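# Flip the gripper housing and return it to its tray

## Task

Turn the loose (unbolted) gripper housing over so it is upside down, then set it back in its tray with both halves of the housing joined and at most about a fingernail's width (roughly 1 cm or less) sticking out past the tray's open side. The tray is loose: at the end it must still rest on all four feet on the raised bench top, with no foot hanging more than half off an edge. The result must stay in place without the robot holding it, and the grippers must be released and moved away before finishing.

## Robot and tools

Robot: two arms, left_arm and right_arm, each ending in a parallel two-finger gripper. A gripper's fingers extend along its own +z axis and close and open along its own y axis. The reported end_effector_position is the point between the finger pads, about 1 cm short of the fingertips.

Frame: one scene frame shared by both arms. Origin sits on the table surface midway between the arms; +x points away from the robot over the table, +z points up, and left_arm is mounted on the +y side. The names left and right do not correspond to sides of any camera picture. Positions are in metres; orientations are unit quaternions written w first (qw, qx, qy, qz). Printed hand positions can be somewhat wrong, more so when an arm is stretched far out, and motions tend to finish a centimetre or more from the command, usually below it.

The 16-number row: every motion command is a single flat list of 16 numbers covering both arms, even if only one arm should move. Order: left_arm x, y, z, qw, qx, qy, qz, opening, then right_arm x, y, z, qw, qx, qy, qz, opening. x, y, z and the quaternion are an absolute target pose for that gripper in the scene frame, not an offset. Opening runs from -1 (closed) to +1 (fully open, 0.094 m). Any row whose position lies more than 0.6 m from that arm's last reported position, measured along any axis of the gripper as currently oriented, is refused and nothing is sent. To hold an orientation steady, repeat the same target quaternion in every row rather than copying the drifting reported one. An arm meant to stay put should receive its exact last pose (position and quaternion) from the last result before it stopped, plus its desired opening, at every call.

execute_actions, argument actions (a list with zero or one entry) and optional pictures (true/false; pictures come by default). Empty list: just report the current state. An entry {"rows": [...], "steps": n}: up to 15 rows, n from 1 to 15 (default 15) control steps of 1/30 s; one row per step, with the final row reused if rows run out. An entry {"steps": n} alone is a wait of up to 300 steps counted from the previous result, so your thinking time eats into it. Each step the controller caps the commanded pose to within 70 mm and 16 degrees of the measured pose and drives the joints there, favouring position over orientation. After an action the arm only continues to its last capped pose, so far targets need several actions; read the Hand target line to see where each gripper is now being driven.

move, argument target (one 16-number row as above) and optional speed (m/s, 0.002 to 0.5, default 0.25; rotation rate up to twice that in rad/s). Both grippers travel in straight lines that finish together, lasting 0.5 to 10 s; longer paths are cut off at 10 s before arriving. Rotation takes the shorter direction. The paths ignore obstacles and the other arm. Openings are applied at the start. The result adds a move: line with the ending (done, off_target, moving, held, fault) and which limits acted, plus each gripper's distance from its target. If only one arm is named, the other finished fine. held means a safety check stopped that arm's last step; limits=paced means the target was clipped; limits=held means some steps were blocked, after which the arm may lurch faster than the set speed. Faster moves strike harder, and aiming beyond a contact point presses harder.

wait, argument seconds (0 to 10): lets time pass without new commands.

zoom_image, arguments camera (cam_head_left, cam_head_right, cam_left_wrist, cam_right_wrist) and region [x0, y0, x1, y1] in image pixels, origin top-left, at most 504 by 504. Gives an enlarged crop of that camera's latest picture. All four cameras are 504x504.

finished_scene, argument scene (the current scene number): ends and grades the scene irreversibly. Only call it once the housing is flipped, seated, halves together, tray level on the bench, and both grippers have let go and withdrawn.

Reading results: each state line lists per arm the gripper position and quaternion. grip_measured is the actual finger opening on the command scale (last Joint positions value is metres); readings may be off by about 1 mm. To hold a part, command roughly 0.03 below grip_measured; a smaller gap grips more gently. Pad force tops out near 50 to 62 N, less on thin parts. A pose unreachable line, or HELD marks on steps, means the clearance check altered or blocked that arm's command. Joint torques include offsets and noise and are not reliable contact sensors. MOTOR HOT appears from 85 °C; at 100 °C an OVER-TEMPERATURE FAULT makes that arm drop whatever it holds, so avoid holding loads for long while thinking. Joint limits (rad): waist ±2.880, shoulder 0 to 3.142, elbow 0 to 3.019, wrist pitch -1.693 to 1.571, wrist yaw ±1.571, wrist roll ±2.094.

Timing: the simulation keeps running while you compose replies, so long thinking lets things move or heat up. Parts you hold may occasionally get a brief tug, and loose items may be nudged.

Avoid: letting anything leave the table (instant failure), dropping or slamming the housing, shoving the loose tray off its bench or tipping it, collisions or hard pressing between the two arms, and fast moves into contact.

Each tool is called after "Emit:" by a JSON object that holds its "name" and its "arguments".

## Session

Emit:
{"name": "execute_actions", "arguments": {"actions": []}}

Scene clock: 0.00 s of 5467.00 s.
left_arm: end_effector_position=(+0.4849, +0.3313, +0.1989) grip_measured=+1.000 end_effector_quat_wxyz=(+0.183, +0.113, +0.977, -0.009) | right_arm: end_effector_position=(+0.1433, +0.1023, +0.1248) grip_measured=+1.000 end_effector_quat_wxyz=(+0.021, +0.177, +0.982, +0.066)
Joint positions: left_arm=[ 0.147  1.38   1.151 -0.984  0.09   0.3    0.094] | right_arm=[ 1.324  1.37   0.976 -1.039  0.02   1.586  0.094]
Joint velocities: left_arm=[-0.005 -0.015 -0.012  0.017 -0.037 -0.051  0.   ] | right_arm=[-0.005 -0.015  0.007  0.012  0.022 -0.022  0.   ]
Joint torques (N m, as the arm reports them, + toward a larger angle): no reading
Hand target (left_arm): +0.493, +0.332, +0.211; +0.196, +0.113, +0.974, -0.007
Hand target (right_arm): +0.146, +0.110, +0.131; +0.022, +0.177, +0.981, +0.075

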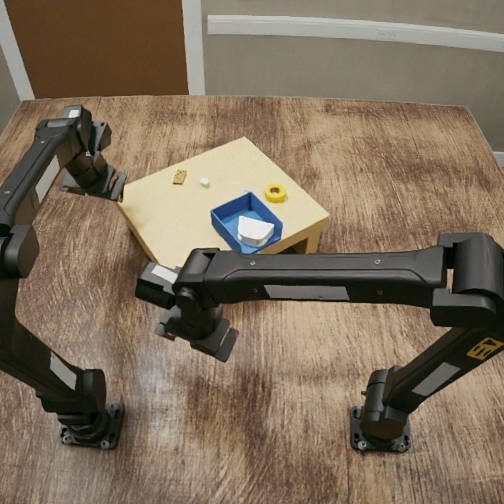

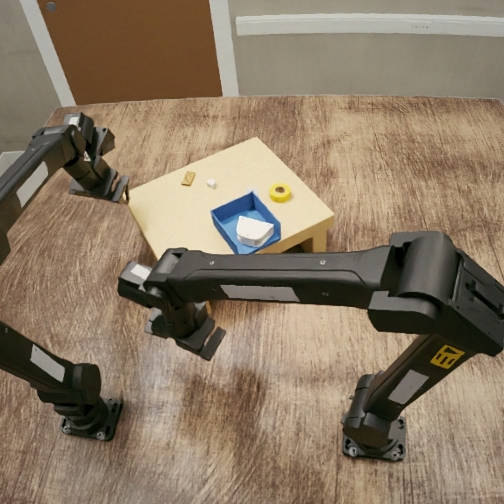

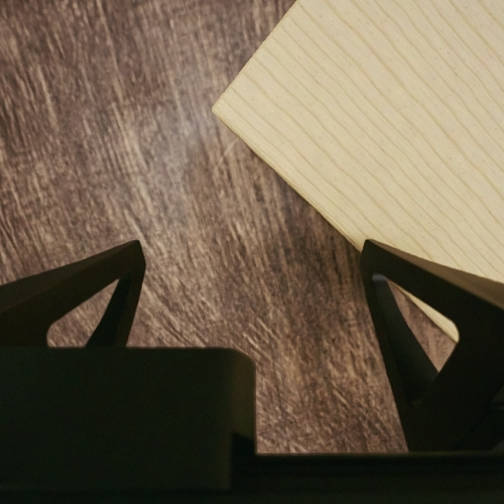

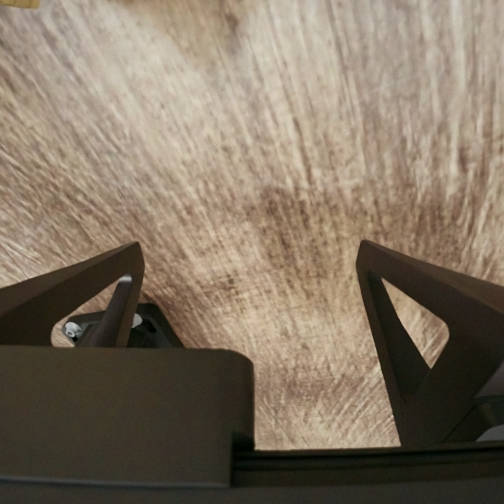

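Emit:
{"name": "move", "arguments": {"target": [0.46,0.25,0.32,0.3,0,0.954,0,0.35,0.18,-0.10,0.2,0.1,-0.1,0.98,0.1,1]}}

Emit:
{"name": "move", "arguments": {"target": [0.425,-0.01,0.33,0.3,0,0.954,0,0.35,0.27,-0.16,0.22,0.683,-0.183,0.683,0.183,-0.2], "speed": 0.35}}

Scene clock: 4.80 s of 5467.00 s.
left_arm: end_effector_position=(+0.4516, +0.2512, +0.2973) grip_measured=+0.352 end_effector_quat_wxyz=(+0.281, +0.003, +0.960, +0.001) | right_arm: end_effector_position=(+0.1834, -0.1011, +0.2069) grip_measured=+1.000 end_effector_quat_wxyz=(+0.117, -0.097, +0.983, +0.104)
Joint positions: left_arm=[-0.094  1.155  1.156 -1.007 -0.083 -0.125  0.063] | right_arm=[ 0.852  0.742  0.753 -1.268 -0.019  0.565  0.094]
Joint velocities: left_arm=[-0.005 -0.005  0.002  0.002  0.022  0.007  0.001] | right_arm=[-0.005 -0.015  0.002  0.007 -0.066  0.022  0.   ]
Joint torques (N m, as the arm reports them, + toward a larger angle): left_arm=[ 0.81 -8.85 13.95  1.22 -0.23 -0.15] | right_arm=[-0.07 -0.38  7.75  0.72 -0.12 -0.2 ]
Hand target (left_arm): +0.458, +0.248, +0.322; +0.301, -0.000, +0.954, -0.003
Hand target (right_arm): +0.181, -0.104, +0.201; +0.108, -0.102, +0.984, +0.097
Off the commanded pose (left_arm): 0.024 m, 2 deg.
Off the commanded pose (right_arm): 0.008 m, 2 deg.
move: off_target (left_arm)

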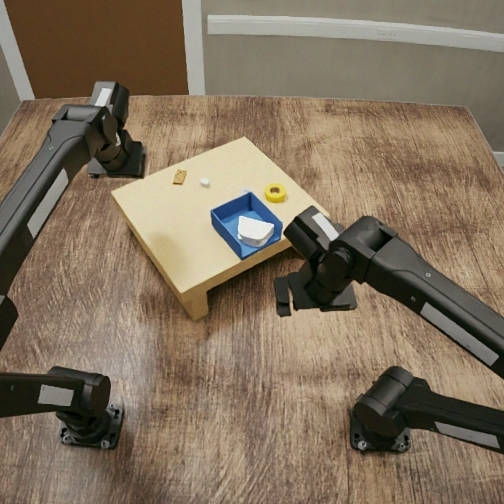

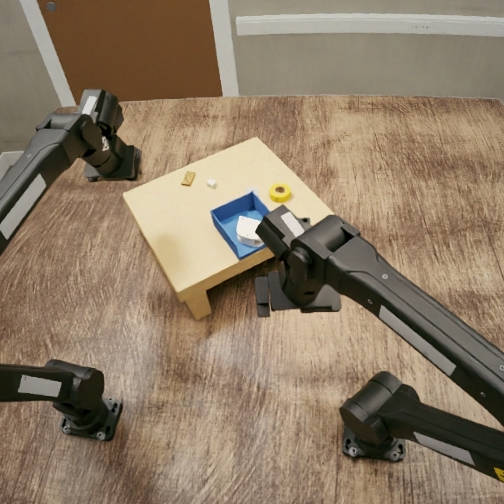

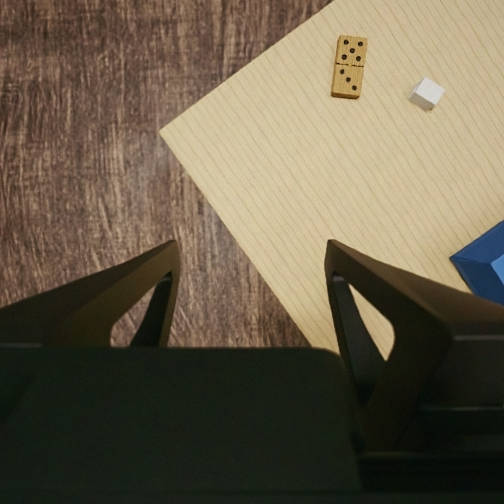

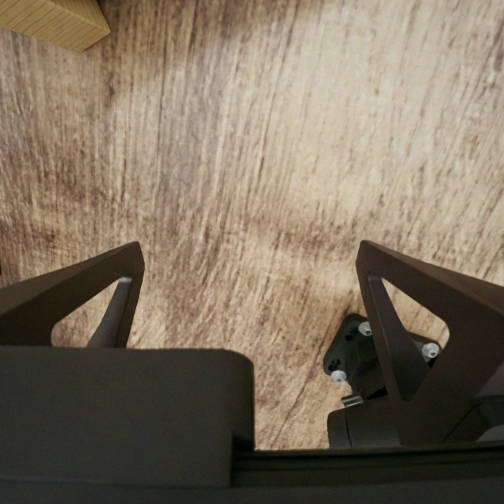

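Scene clock: 7.30 s of 5467.00 s.
left_arm: end_effector_position=(+0.4181, -0.0061, +0.3092) grip_measured=+0.352 end_effector_quat_wxyz=(+0.286, +0.006, +0.958, +0.007) | right_arm: end_effector_position=(+0.2658, -0.1632, +0.2266) grip_measured=-0.199 end_effector_quat_wxyz=(+0.684, -0.189, +0.683, +0.173)
Joint positions: left_arm=[-0.724  1.418  1.431 -1.158 -0.405 -0.683  0.063] | right_arm=[ 0.316  0.148  0.08   0.066 -0.294 -0.023  0.038]
Joint velocities: left_arm=[-0.005  0.005 -0.007  0.012  0.022 -0.007 -0.   ] | right_arm=[-0.005 -0.005 -0.007  0.022  0.007 -0.051 -0.001]
Joint torques (N m, as the arm reports them, + toward a larger angle): left_arm=[  0.81 -12.34  13.83   0.97  -0.46  -0.17] | right_arm=[-0.24  3.82  8.48  2.51 -0.17 -0.16]
Hand target (left_arm): +0.424, -0.013, +0.329; +0.298, -0.001, +0.955, -0.005
Hand target (right_arm): +0.266, -0.164, +0.224; +0.687, -0.192, +0.680, +0.169
Off the commanded pose (left_arm): 0.022 m, 2 deg.
Off the commanded pose (right_arm): 0.008 m, 1 deg.
move: off_target (left_arm)

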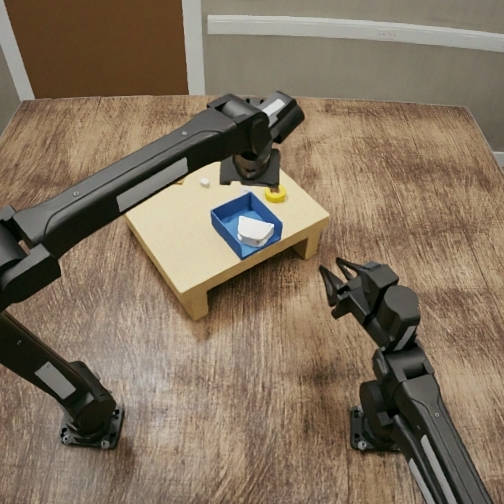

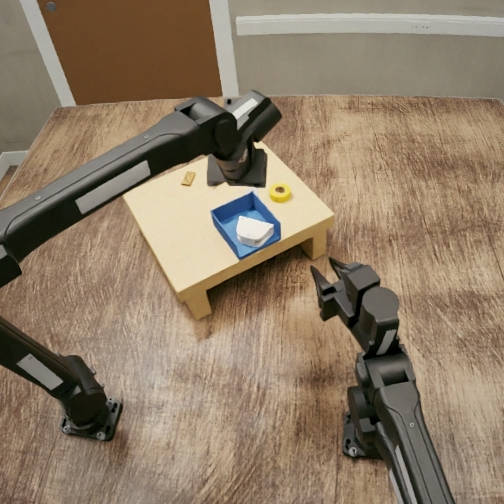

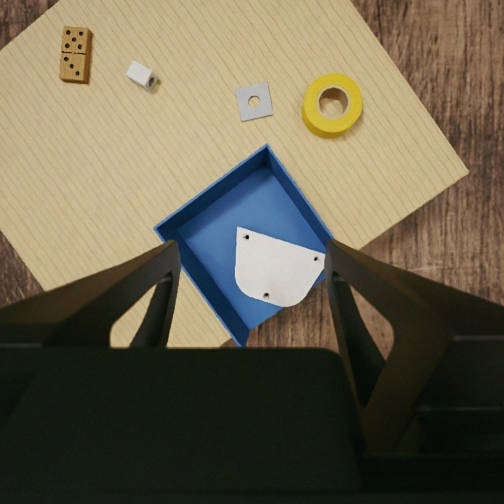

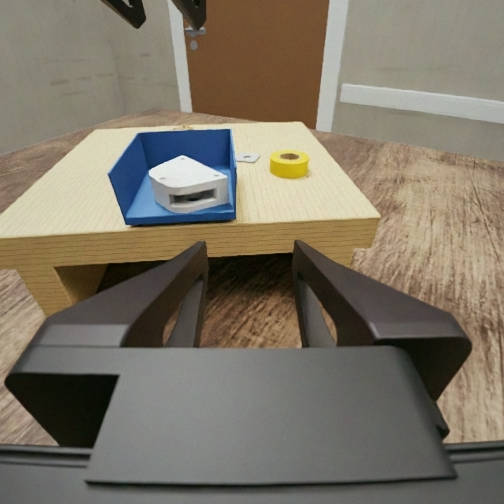

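Emit:
{"name": "move", "arguments": {"target": [0.405,-0.018,0.235,0,-0.595,0.804,0,0.35,0.29,-0.14,0.25,0.63,0.32,0.63,0.63,-0.2], "speed": 0.35}}

Scene clock: 16.57 s of 5467.00 s.
left_arm: end_effector_position=(+0.3955, -0.0133, +0.2214) grip_measured=+0.352 end_effector_quat_wxyz=(+0.000, -0.588, +0.809, +0.013) | right_arm: end_effector_position=(+0.2922, -0.1408, +0.2453) grip_measured=-0.199 end_effector_quat_wxyz=(+0.555, +0.284, +0.559, +0.546)
Joint positions: left_arm=[-0.633  1.668  1.579 -1.508 -0.007 -1.951  0.063] | right_arm=[0.669 0.693 0.039 0.876 0.263 1.189 0.038]
Joint velocities: left_arm=[ 0.005  0.005 -0.012  0.012  0.007 -0.051 -0.   ] | right_arm=[-0.024  0.005 -0.017  0.002  0.007  0.022 -0.   ]
Joint torques (N m, as the arm reports them, + toward a larger angle): left_arm=[  1.47 -14.44  12.69   0.03  -0.05  -0.1 ] | right_arm=[ 1.11  1.94  7.54  2.46  0.1  -0.04]
Hand target (left_arm): +0.406, -0.018, +0.233; +0.002, -0.595, +0.804, +0.001
Hand target (right_arm): +0.292, -0.139, +0.249; +0.552, +0.286, +0.554, +0.554
Off the commanded pose (left_arm): 0.017 m, 2 deg.
Off the commanded pose (right_arm): 0.005 m, 1 deg.
After step 90, 3.67 s passed at rest.
move: off_target (left_arm)

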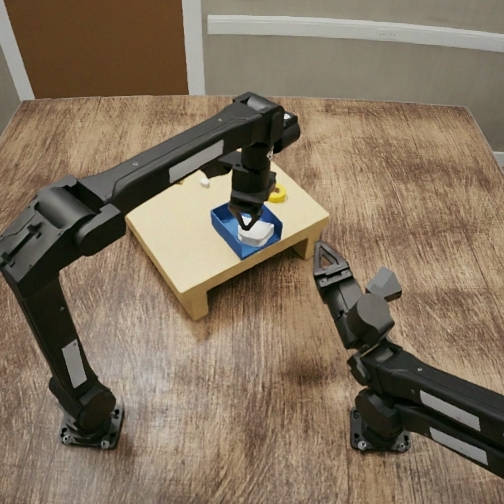

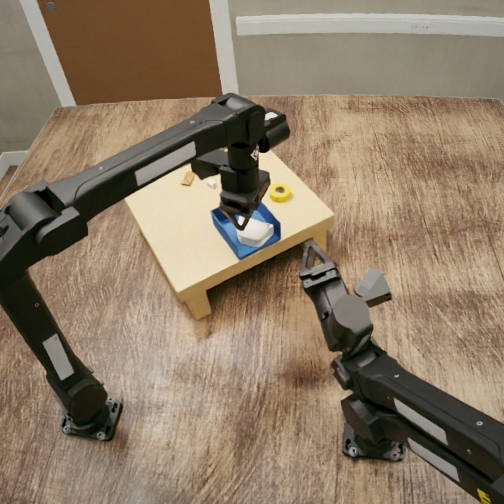

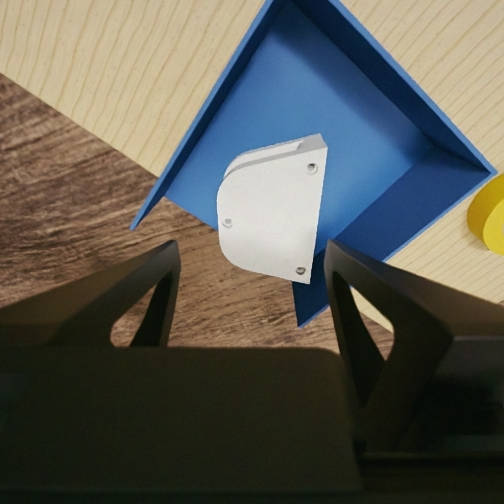

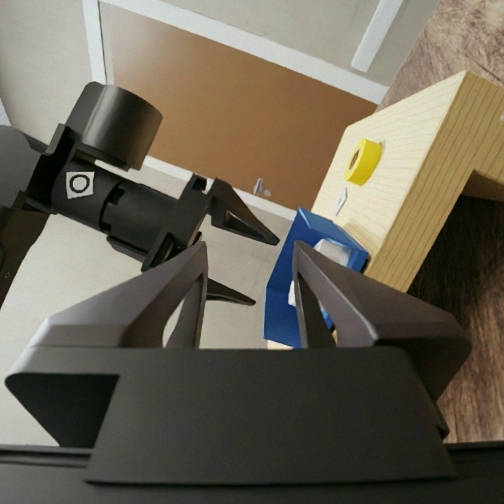

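Emit:
{"name": "move", "arguments": {"target": [0.411,-0.019,0.205,0,-0.595,0.804,0,0.33,0.29,-0.14,0.25,0.33,0.31,0.62,0.64,-0.2], "speed": 0.15}}

Scene clock: 27.13 s of 5467.00 s.
left_arm: end_effector_position=(+0.4058, -0.0203, +0.2120) grip_measured=+0.332 end_effector_quat_wxyz=(+0.002, -0.590, +0.807, -0.002) | right_arm: end_effector_position=(+0.2798, -0.1425, +0.2218) grip_measured=-0.199 end_effector_quat_wxyz=(+0.325, +0.313, +0.633, +0.629)
Joint positions: left_arm=[-0.63   1.684  1.576 -1.458 -0.003 -1.954  0.063] | right_arm=[ 0.303  0.413  0.083  0.335 -0.425  1.554  0.038]
Joint velocities: left_arm=[-0.005 -0.005  0.007  0.007 -0.037  0.051 -0.   ] | right_arm=[-0.005 -0.005  0.007  0.012 -0.007 -0.007  0.   ]
Joint torques (N m, as the arm reports them, + toward a larger angle): left_arm=[  2.   -14.93   9.12   0.85  -0.05  -0.06] | right_arm=[-0.32  2.71 12.64  1.68 -0.16 -0.06]
Hand target (left_arm): +0.411, -0.019, +0.205; +0.000, -0.595, +0.804, +0.000
Hand target (right_arm): +0.287, -0.142, +0.251; +0.333, +0.306, +0.622, +0.640
Off the commanded pose (left_arm): 0.009 m, 1 deg.
Off the commanded pose (right_arm): 0.030 m, 2 deg.
After step 90, 5.50 s passed at rest.
move: off_target (right_arm)

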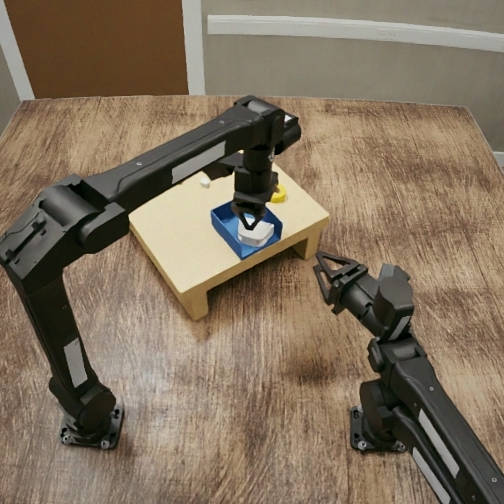

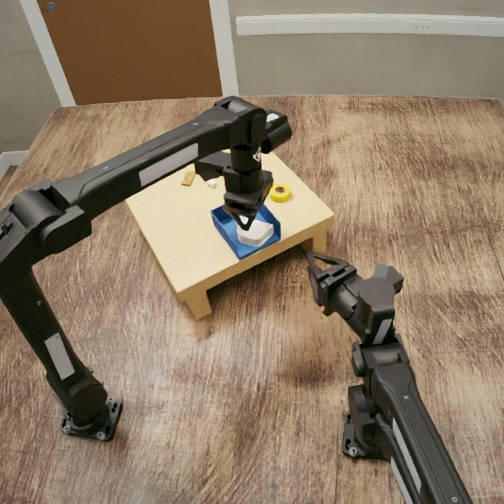

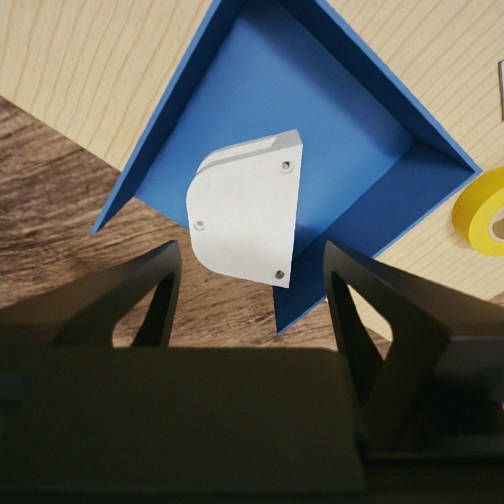

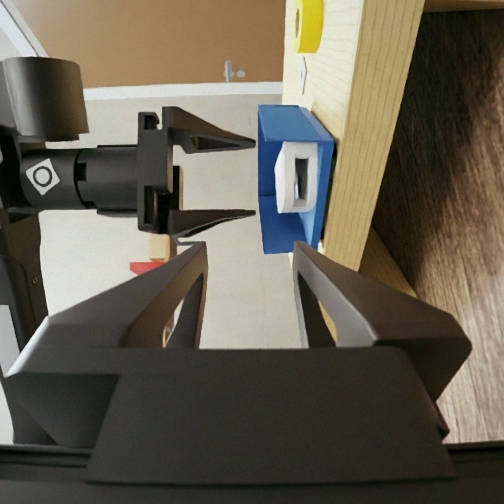

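Emit:
{"name": "move", "arguments": {"target": [0.402,-0.009,0.188,0,-0.595,0.804,0,0.33,0.29,-0.14,0.25,0.33,0.31,0.62,0.64,-0.2], "speed": 0.03}}

Scene clock: 30.17 s of 5467.00 s.
left_arm: end_effector_position=(+0.3976, -0.0110, +0.1804) grip_measured=+0.332 end_effector_quat_wxyz=(-0.002, -0.592, +0.806, +0.013) | right_arm: end_effector_position=(+0.2802, -0.1429, +0.2212) grip_measured=-0.199 end_effector_quat_wxyz=(+0.322, +0.317, +0.631, +0.630)
Joint positions: left_arm=[-0.626  1.684  1.492 -1.405 -0.003 -1.954  0.063] | right_arm=[ 0.303  0.415  0.083  0.335 -0.423  1.565  0.038]
Joint velocities: left_arm=[-0.005 -0.005  0.002  0.002  0.051 -0.007 -0.001] | right_arm=[-0.024 -0.015  0.002 -0.007 -0.051  0.022 -0.001]
Joint torques (N m, as the arm reports them, + toward a larger angle): left_arm=[  2.   -16.95   9.14   0.76  -0.05  -0.02] | right_arm=[ 0.57  2.86 12.65  1.7   0.16 -0.06]
Hand target (left_arm): +0.402, -0.009, +0.188; +0.000, -0.595, +0.804, +0.000
Hand target (right_arm): +0.287, -0.141, +0.250; +0.330, +0.310, +0.620, +0.640
Off the commanded pose (left_arm): 0.009 m, 2 deg.
Off the commanded pose (right_arm): 0.031 m, 2 deg.
move: off_target (right_arm)

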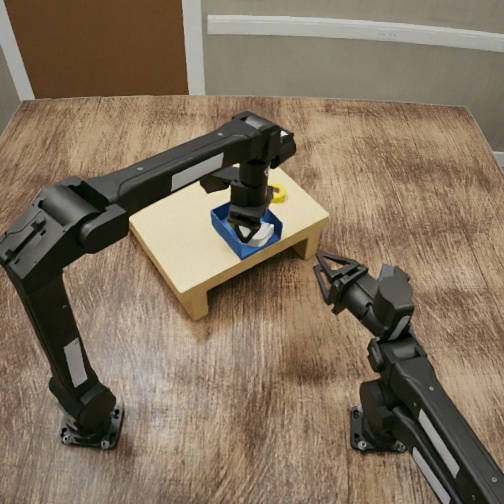

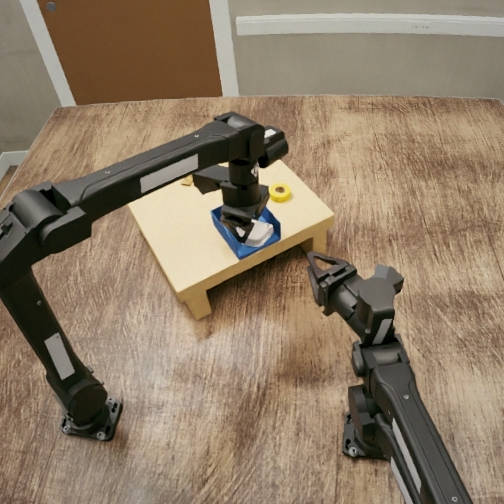

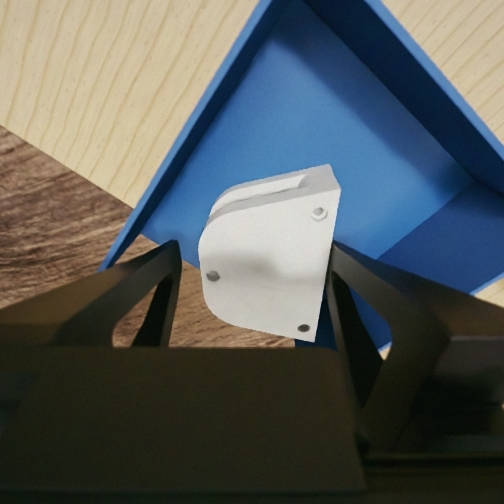

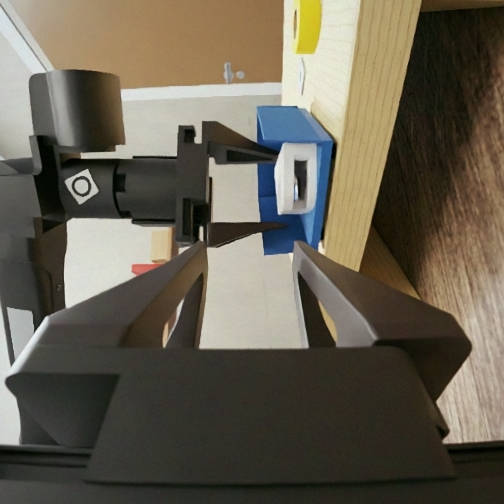

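Emit:
{"name": "move", "arguments": {"target": [0.404,-0.011,0.168,0,-0.595,0.804,0,0.33,0.29,-0.14,0.25,0.33,0.31,0.62,0.64,-0.2], "speed": 0.02}}

Emit:
{"name": "zoom_image", "arguments": {"camera": "cam_right_wrist", "region": [220,90,380,270]}}

Scene clock: 33.70 s of 5467.00 s.
left_arm: end_effector_position=(+0.3992, -0.0124, +0.1692) grip_measured=+0.332 end_effector_quat_wxyz=(+0.000, -0.592, +0.806, +0.004) | right_arm: end_effector_position=(+0.2803, -0.1430, +0.2212) grip_measured=-0.199 end_effector_quat_wxyz=(+0.322, +0.318, +0.631, +0.630)
Joint positions: left_arm=[-0.626  1.684  1.462 -1.357 -0.003 -1.954  0.063] | right_arm=[ 0.303  0.415  0.083  0.335 -0.422  1.566  0.038]
Joint velocities: left_arm=[-0.015 -0.005  0.017 -0.002 -0.11  -0.007 -0.   ] | right_arm=[ 0.005 -0.005  0.012  0.007 -0.007  0.007 -0.   ]
Joint torques (N m, as the arm reports them, + toward a larger angle): left_arm=[  1.83 -15.43   8.96   0.76  -0.06  -0.02] | right_arm=[ 0.68  2.78 12.66  1.69  0.16 -0.06]
Hand target (left_arm): +0.404, -0.011, +0.168; -0.000, -0.595, +0.804, -0.000
Hand target (right_arm): +0.287, -0.141, +0.250; +0.330, +0.310, +0.620, +0.640
Off the commanded pose (left_arm): 0.005 m, 1 deg.
Off the commanded pose (right_arm): 0.031 m, 2 deg.
move: off_target (right_arm)

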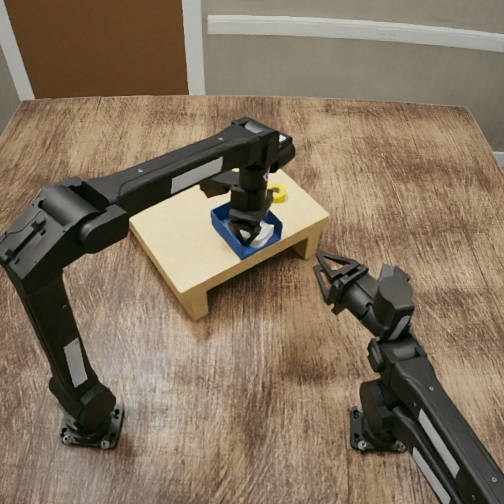

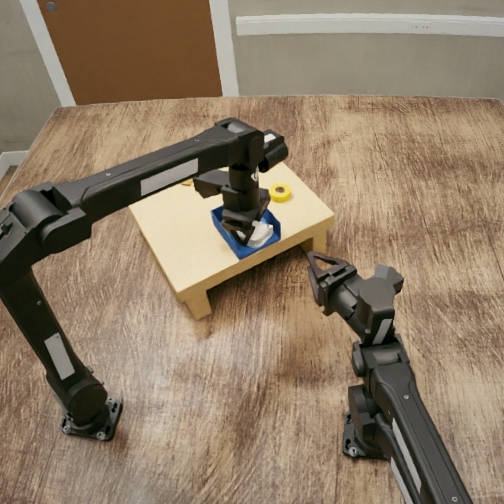

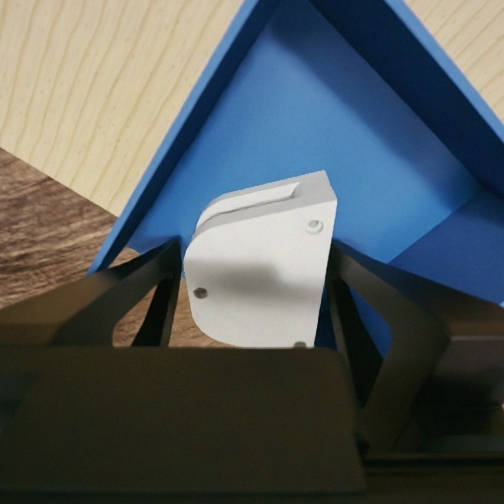

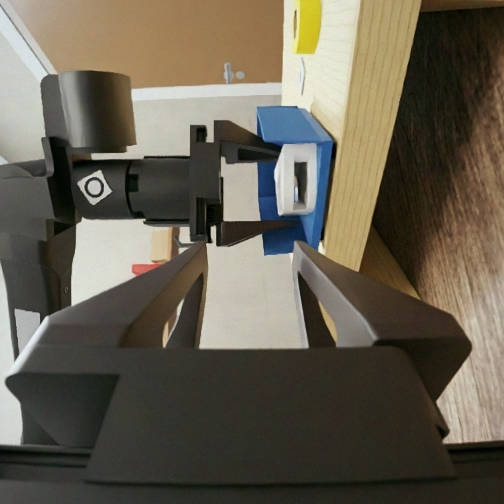

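Region (220, 90, 380, 270) of cam_right_wrist's 504x504 image, scaled by 2.800, with more detail than that image has.

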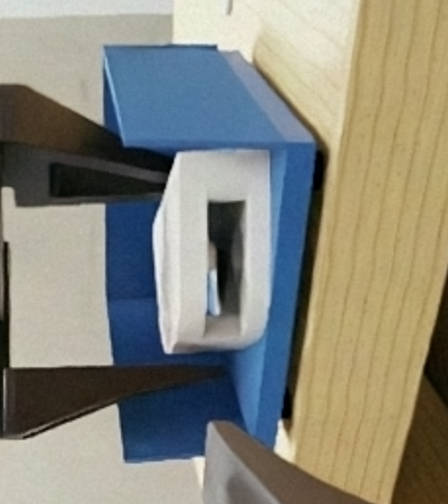

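Emit:
{"name": "move", "arguments": {"target": [0.403,-0.010,0.157,0,-0.595,0.804,0,0.28,0.29,-0.14,0.25,0.33,0.31,0.62,0.64,-0.2], "speed": 0.02}}

Emit:
{"name": "zoom_image", "arguments": {"camera": "cam_right_wrist", "region": [220,90,380,270]}}

Scene clock: 39.03 s of 5467.00 s.
left_arm: end_effector_position=(+0.3997, -0.0128, +0.1624) grip_measured=+0.281 end_effector_quat_wxyz=(+0.001, -0.592, +0.806, -0.000) | right_arm: end_effector_position=(+0.2803, -0.1430, +0.2212) grip_measured=-0.199 end_effector_quat_wxyz=(+0.322, +0.318, +0.631, +0.630)
Joint positions: left_arm=[-0.626  1.684  1.444 -1.33  -0.003 -1.954  0.06 ] | right_arm=[ 0.303  0.415  0.083  0.335 -0.422  1.566  0.038]
Joint velocities: left_arm=[-0.005 -0.015 -0.012  0.002 -0.037  0.066 -0.002] | right_arm=[-0.015 -0.005 -0.002  0.007 -0.007  0.037 -0.   ]
Joint torques (N m, as the arm reports them, + toward a larger angle): left_arm=[  2.02 -15.36   8.28   0.91  -0.06  -0.02] | right_arm=[ 0.52  2.79 12.67  1.69  0.16 -0.06]
Hand target (left_arm): +0.403, -0.010, +0.157; +0.000, -0.595, +0.804, +0.000
Hand target (right_arm): +0.287, -0.141, +0.250; +0.330, +0.310, +0.620, +0.640
Off the commanded pose (left_arm): 0.007 m, 0 deg.
Off the commanded pose (right_arm): 0.031 m, 2 deg.
After step 90, 0.57 s passed at rest.
move: off_target (right_arm)

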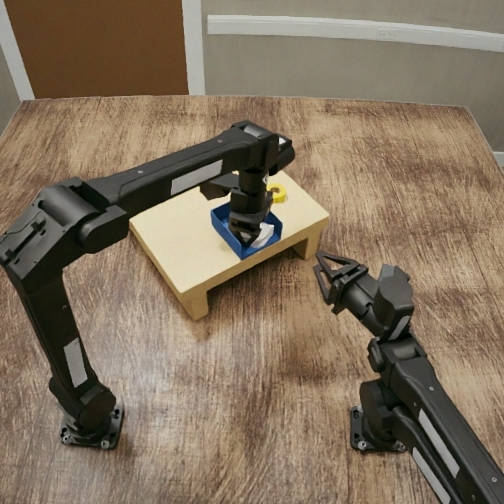

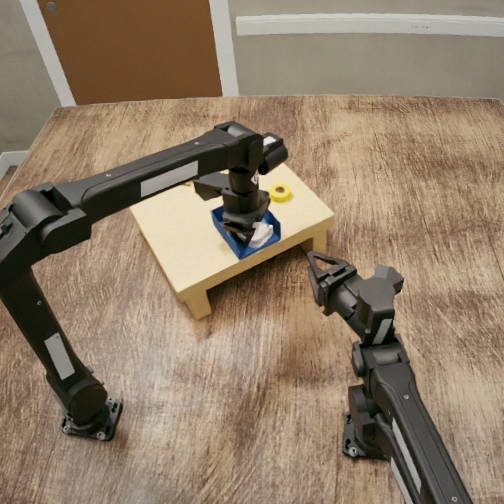

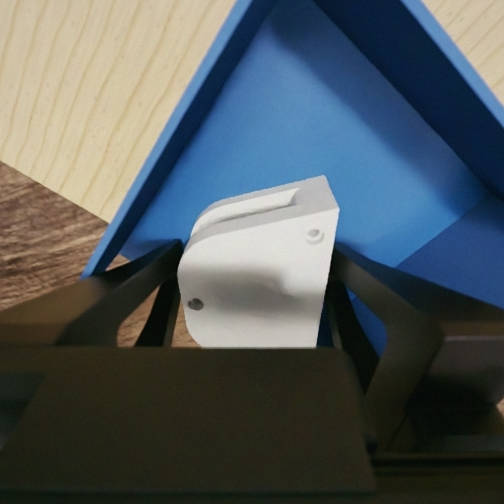

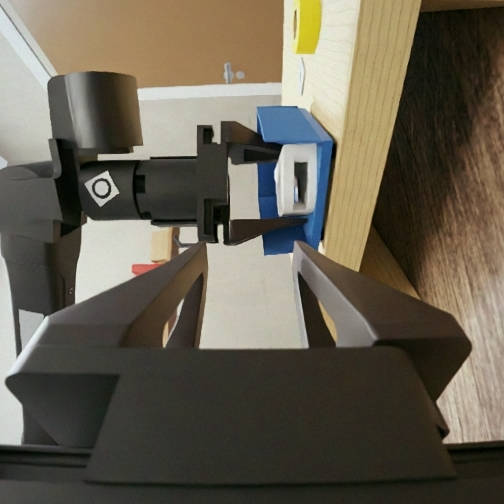

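Region (220, 90, 380, 270) of cam_right_wrist's 504x504 image, scaled by 2.800, with more detail than that image has.

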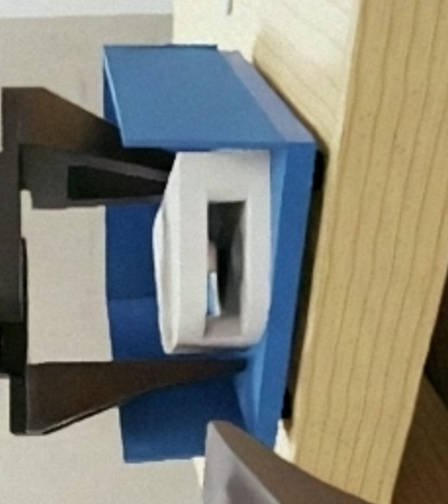

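Emit:
{"name": "move", "arguments": {"target": [0.403,-0.010,0.160,0,-0.595,0.804,0,0.05,0.29,-0.14,0.25,0.33,0.31,0.62,0.64,-0.2], "speed": 0.02}}

Emit:
{"name": "move", "arguments": {"target": [0.403,-0.008,0.195,0,-0.595,0.804,0,0.05,0.29,-0.14,0.25,0.33,0.31,0.62,0.64,-0.2], "speed": 0.03}}

Emit:
{"name": "zoom_image", "arguments": {"camera": "cam_right_wrist", "region": [220,90,380,270]}}

Scene clock: 45.17 s of 5467.00 s.
left_arm: end_effector_position=(+0.3997, -0.0128, +0.1624) grip_measured=+0.089 end_effector_quat_wxyz=(+0.001, -0.592, +0.806, -0.000) | right_arm: end_effector_position=(+0.2803, -0.1430, +0.2212) grip_measured=-0.199 end_effector_quat_wxyz=(+0.322, +0.318, +0.631, +0.630)
Joint positions: left_arm=[-0.626  1.684  1.444 -1.33  -0.003 -1.954  0.051] | right_arm=[ 0.303  0.415  0.083  0.335 -0.422  1.566  0.038]
Joint velocities: left_arm=[-0.005 -0.015  0.007  0.002 -0.051 -0.022  0.   ] | right_arm=[ 0.005 -0.015  0.017  0.002 -0.007 -0.095 -0.002]
Joint torques (N m, as the arm reports them, + toward a larger angle): left_arm=[  2.03 -15.51   8.76   0.63  -0.07  -0.02] | right_arm=[ 0.66  2.78 12.66  1.67  0.15 -0.06]
Hand target (left_arm): +0.403, -0.010, +0.160; +0.000, -0.595, +0.804, +0.000
Hand target (right_arm): +0.287, -0.141, +0.250; +0.330, +0.310, +0.620, +0.640
Off the commanded pose (left_arm): 0.005 m, 0 deg.
Off the commanded pose (right_arm): 0.031 m, 2 deg.
After step 90, 1.37 s passed at rest.
move: off_target (right_arm)

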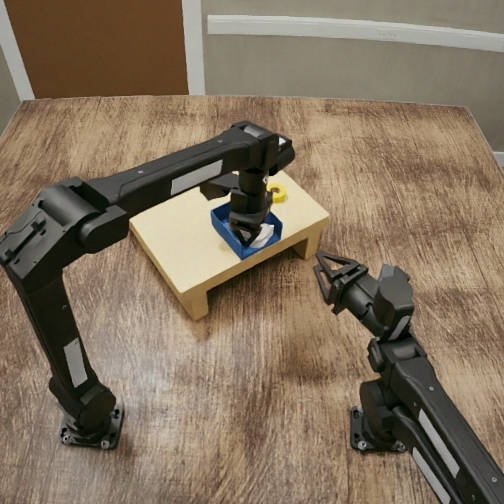

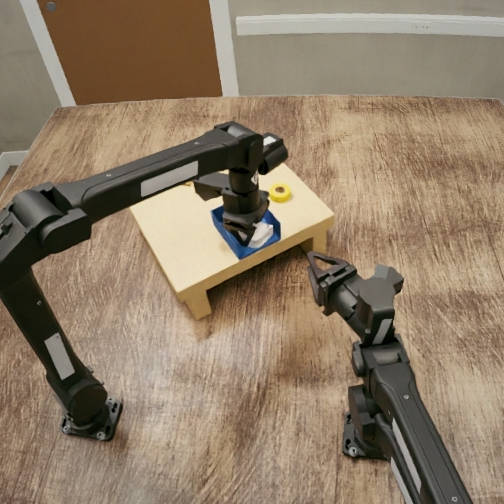

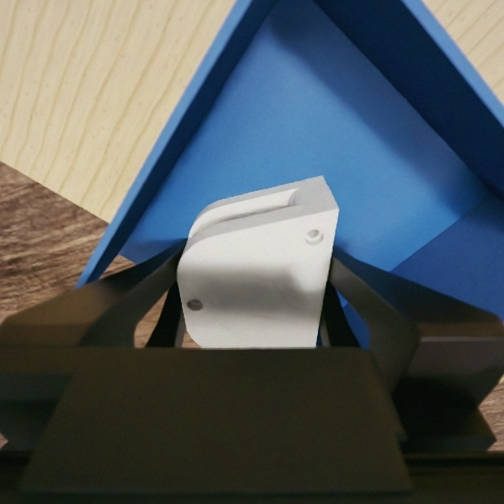

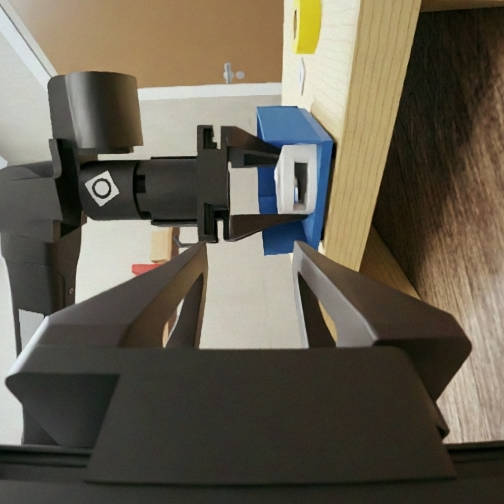

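Scene clock: 46.63 s of 5467.00 s.
left_arm: end_effector_position=(+0.3908, -0.0036, +0.1723) grip_measured=+0.089 end_effector_quat_wxyz=(-0.005, -0.593, +0.805, +0.024) | right_arm: end_effector_position=(+0.2803, -0.1430, +0.2212) grip_measured=-0.199 end_effector_quat_wxyz=(+0.322, +0.318, +0.631, +0.630)
Joint positions: left_arm=[-0.623  1.677  1.46  -1.402 -0.003 -1.954  0.051] | right_arm=[ 0.303  0.415  0.083  0.335 -0.422  1.566  0.038]
Joint velocities: left_arm=[ 0.005 -0.015 -0.007 -0.007 -0.081  0.007 -0.   ] | right_arm=[ 0.005  0.005  0.002  0.012 -0.022 -0.022 -0.   ]
Joint torques (N m, as the arm reports them, + toward a larger angle): left_arm=[  2.18 -16.76  12.6   -0.04  -0.09   0.  ] | right_arm=[ 0.57  2.83 12.67  1.68  0.15 -0.07]
Hand target (left_arm): +0.402, -0.007, +0.195; +0.000, -0.595, +0.804, -0.000
Hand target (right_arm): +0.287, -0.141, +0.250; +0.330, +0.310, +0.620, +0.640
Off the commanded pose (left_arm): 0.026 m, 3 deg.
Off the commanded pose (right_arm): 0.031 m, 2 deg.
move: off_target (left_arm, right_arm)

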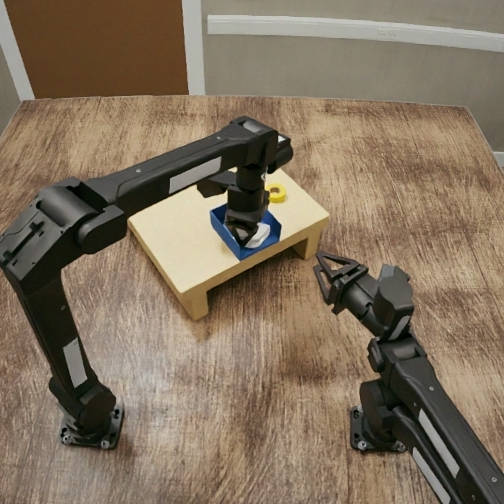

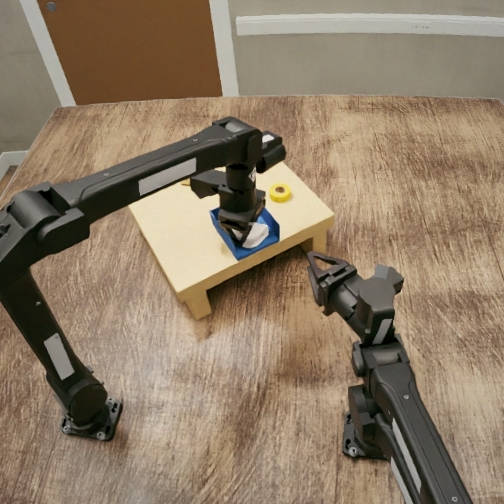

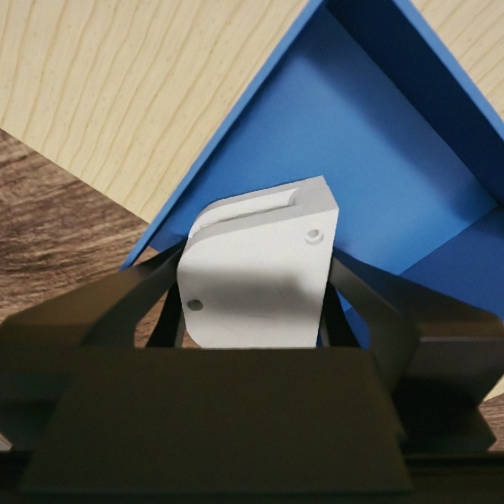

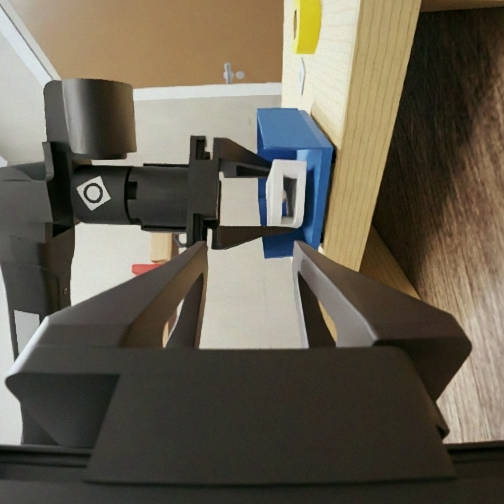

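Region (220, 90, 380, 270) of cam_right_wrist's 504x504 image, scaled by 2.800, with more detail than that image has.

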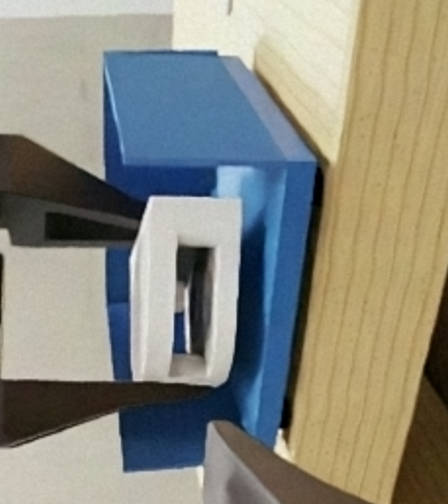

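Emit:
{"name": "move", "arguments": {"target": [0.408,-0.018,0.24,0,-0.50,0.866,0,0.05,0.29,-0.14,0.25,0.33,0.31,0.62,0.64,-0.2], "speed": 0.06}}

Emit:
{"name": "move", "arguments": {"target": [0.39,-0.04,0.225,0,-0.309,0.951,0,0.05,0.325,-0.09,0.24,0.33,0.31,0.62,0.64,-0.1], "speed": 0.15}}

Scene clock: 52.43 s of 5467.00 s.
left_arm: end_effector_position=(+0.3996, -0.0107, +0.2240) grip_measured=+0.089 end_effector_quat_wxyz=(-0.005, -0.505, +0.863, +0.016) | right_arm: end_effector_position=(+0.2803, -0.1430, +0.2212) grip_measured=-0.199 end_effector_quat_wxyz=(+0.322, +0.318, +0.631, +0.630)
Joint positions: left_arm=[-0.623  1.677  1.597 -1.525 -0.003 -1.742  0.051] | right_arm=[ 0.303  0.415  0.083  0.335 -0.422  1.566  0.038]
Joint velocities: left_arm=[-0.005 -0.005 -0.007 -0.007 -0.007 -0.037 -0.   ] | right_arm=[-0.015  0.005  0.002  0.002 -0.007 -0.051  0.001]
Joint torques (N m, as the arm reports them, + toward a larger angle): left_arm=[  1.38 -16.43  12.87  -0.06  -0.06   0.06] | right_arm=[ 0.61  2.77 12.64  1.69  0.15 -0.07]
Hand target (left_arm): +0.407, -0.017, +0.240; +0.000, -0.500, +0.866, -0.000
Hand target (right_arm): +0.287, -0.141, +0.250; +0.330, +0.310, +0.620, +0.640
Off the commanded pose (left_arm): 0.020 m, 2 deg.
Off the commanded pose (right_arm): 0.031 m, 2 deg.
After step 90, 0.60 s passed at rest.
move: off_target (left_arm, right_arm)

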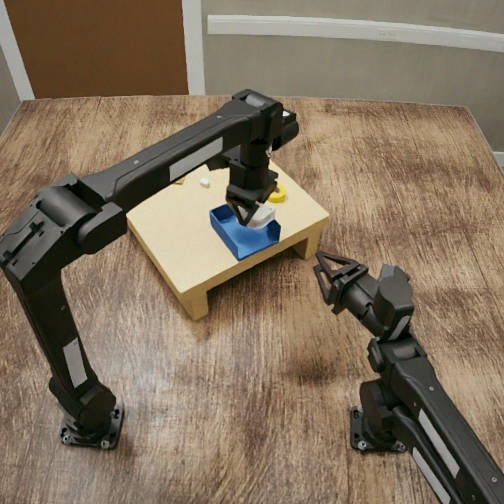

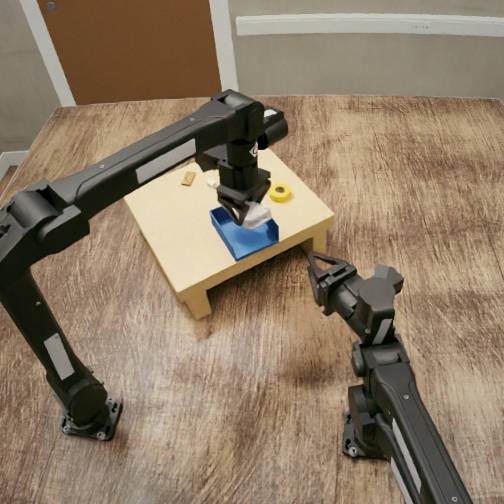

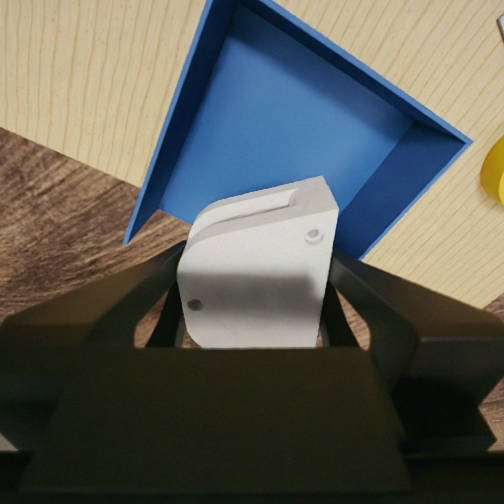

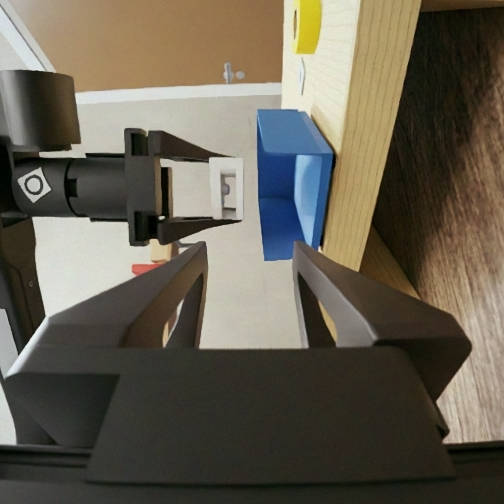

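Scene clock: 54.30 s of 5467.00 s.
left_arm: end_effector_position=(+0.3873, -0.0317, +0.2239) grip_measured=+0.089 end_effector_quat_wxyz=(-0.003, -0.318, +0.948, +0.007) | right_arm: end_effector_position=(+0.3153, -0.0964, +0.2125) grip_measured=-0.101 end_effector_quat_wxyz=(+0.319, +0.323, +0.635, +0.625)
Joint positions: left_arm=[-0.67   1.677  1.597 -1.508 -0.002 -1.379  0.051] | right_arm=[ 0.514  0.814  0.148  0.651 -0.207  1.566  0.042]
Joint velocities: left_arm=[-0.005  0.015  0.007 -0.022 -0.037  0.022 -0.001] | right_arm=[ 0.005  0.005 -0.002 -0.002  0.081 -0.037  0.   ]
Joint torques (N m, as the arm reports them, + toward a larger angle): left_arm=[  0.24 -15.19  10.4    0.87  -0.06   0.07] | right_arm=[ 1.01 -0.03 10.74  2.67  0.16 -0.1 ]
Hand target (left_arm): +0.390, -0.040, +0.225; -0.000, -0.309, +0.951, -0.000
Hand target (right_arm): +0.325, -0.090, +0.240; +0.329, +0.312, +0.619, +0.642
Off the commanded pose (left_arm): 0.009 m, 1 deg.
Off the commanded pose (right_arm): 0.030 m, 3 deg.
move: off_target (right_arm)

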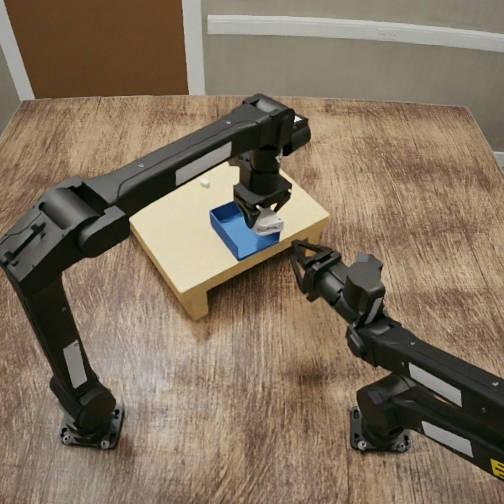

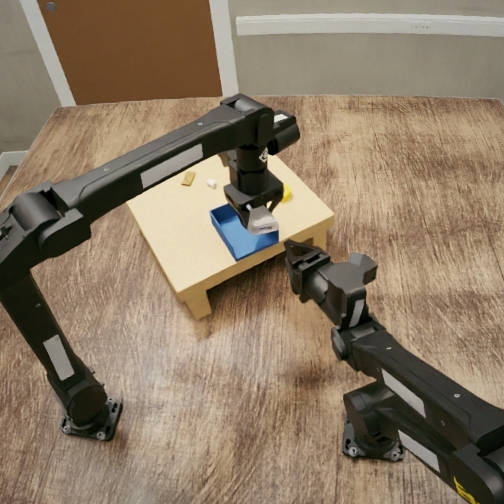

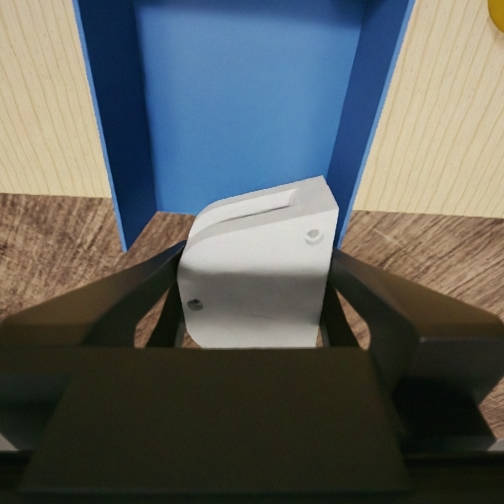

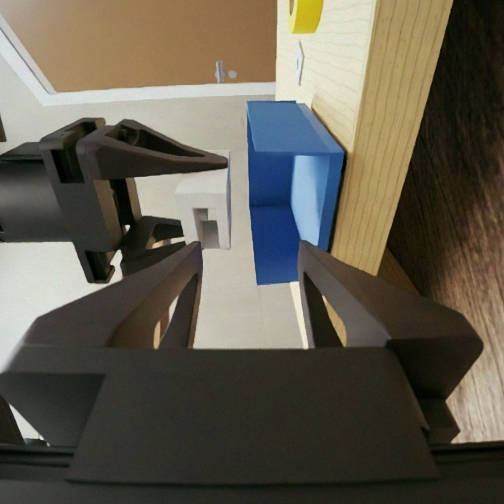

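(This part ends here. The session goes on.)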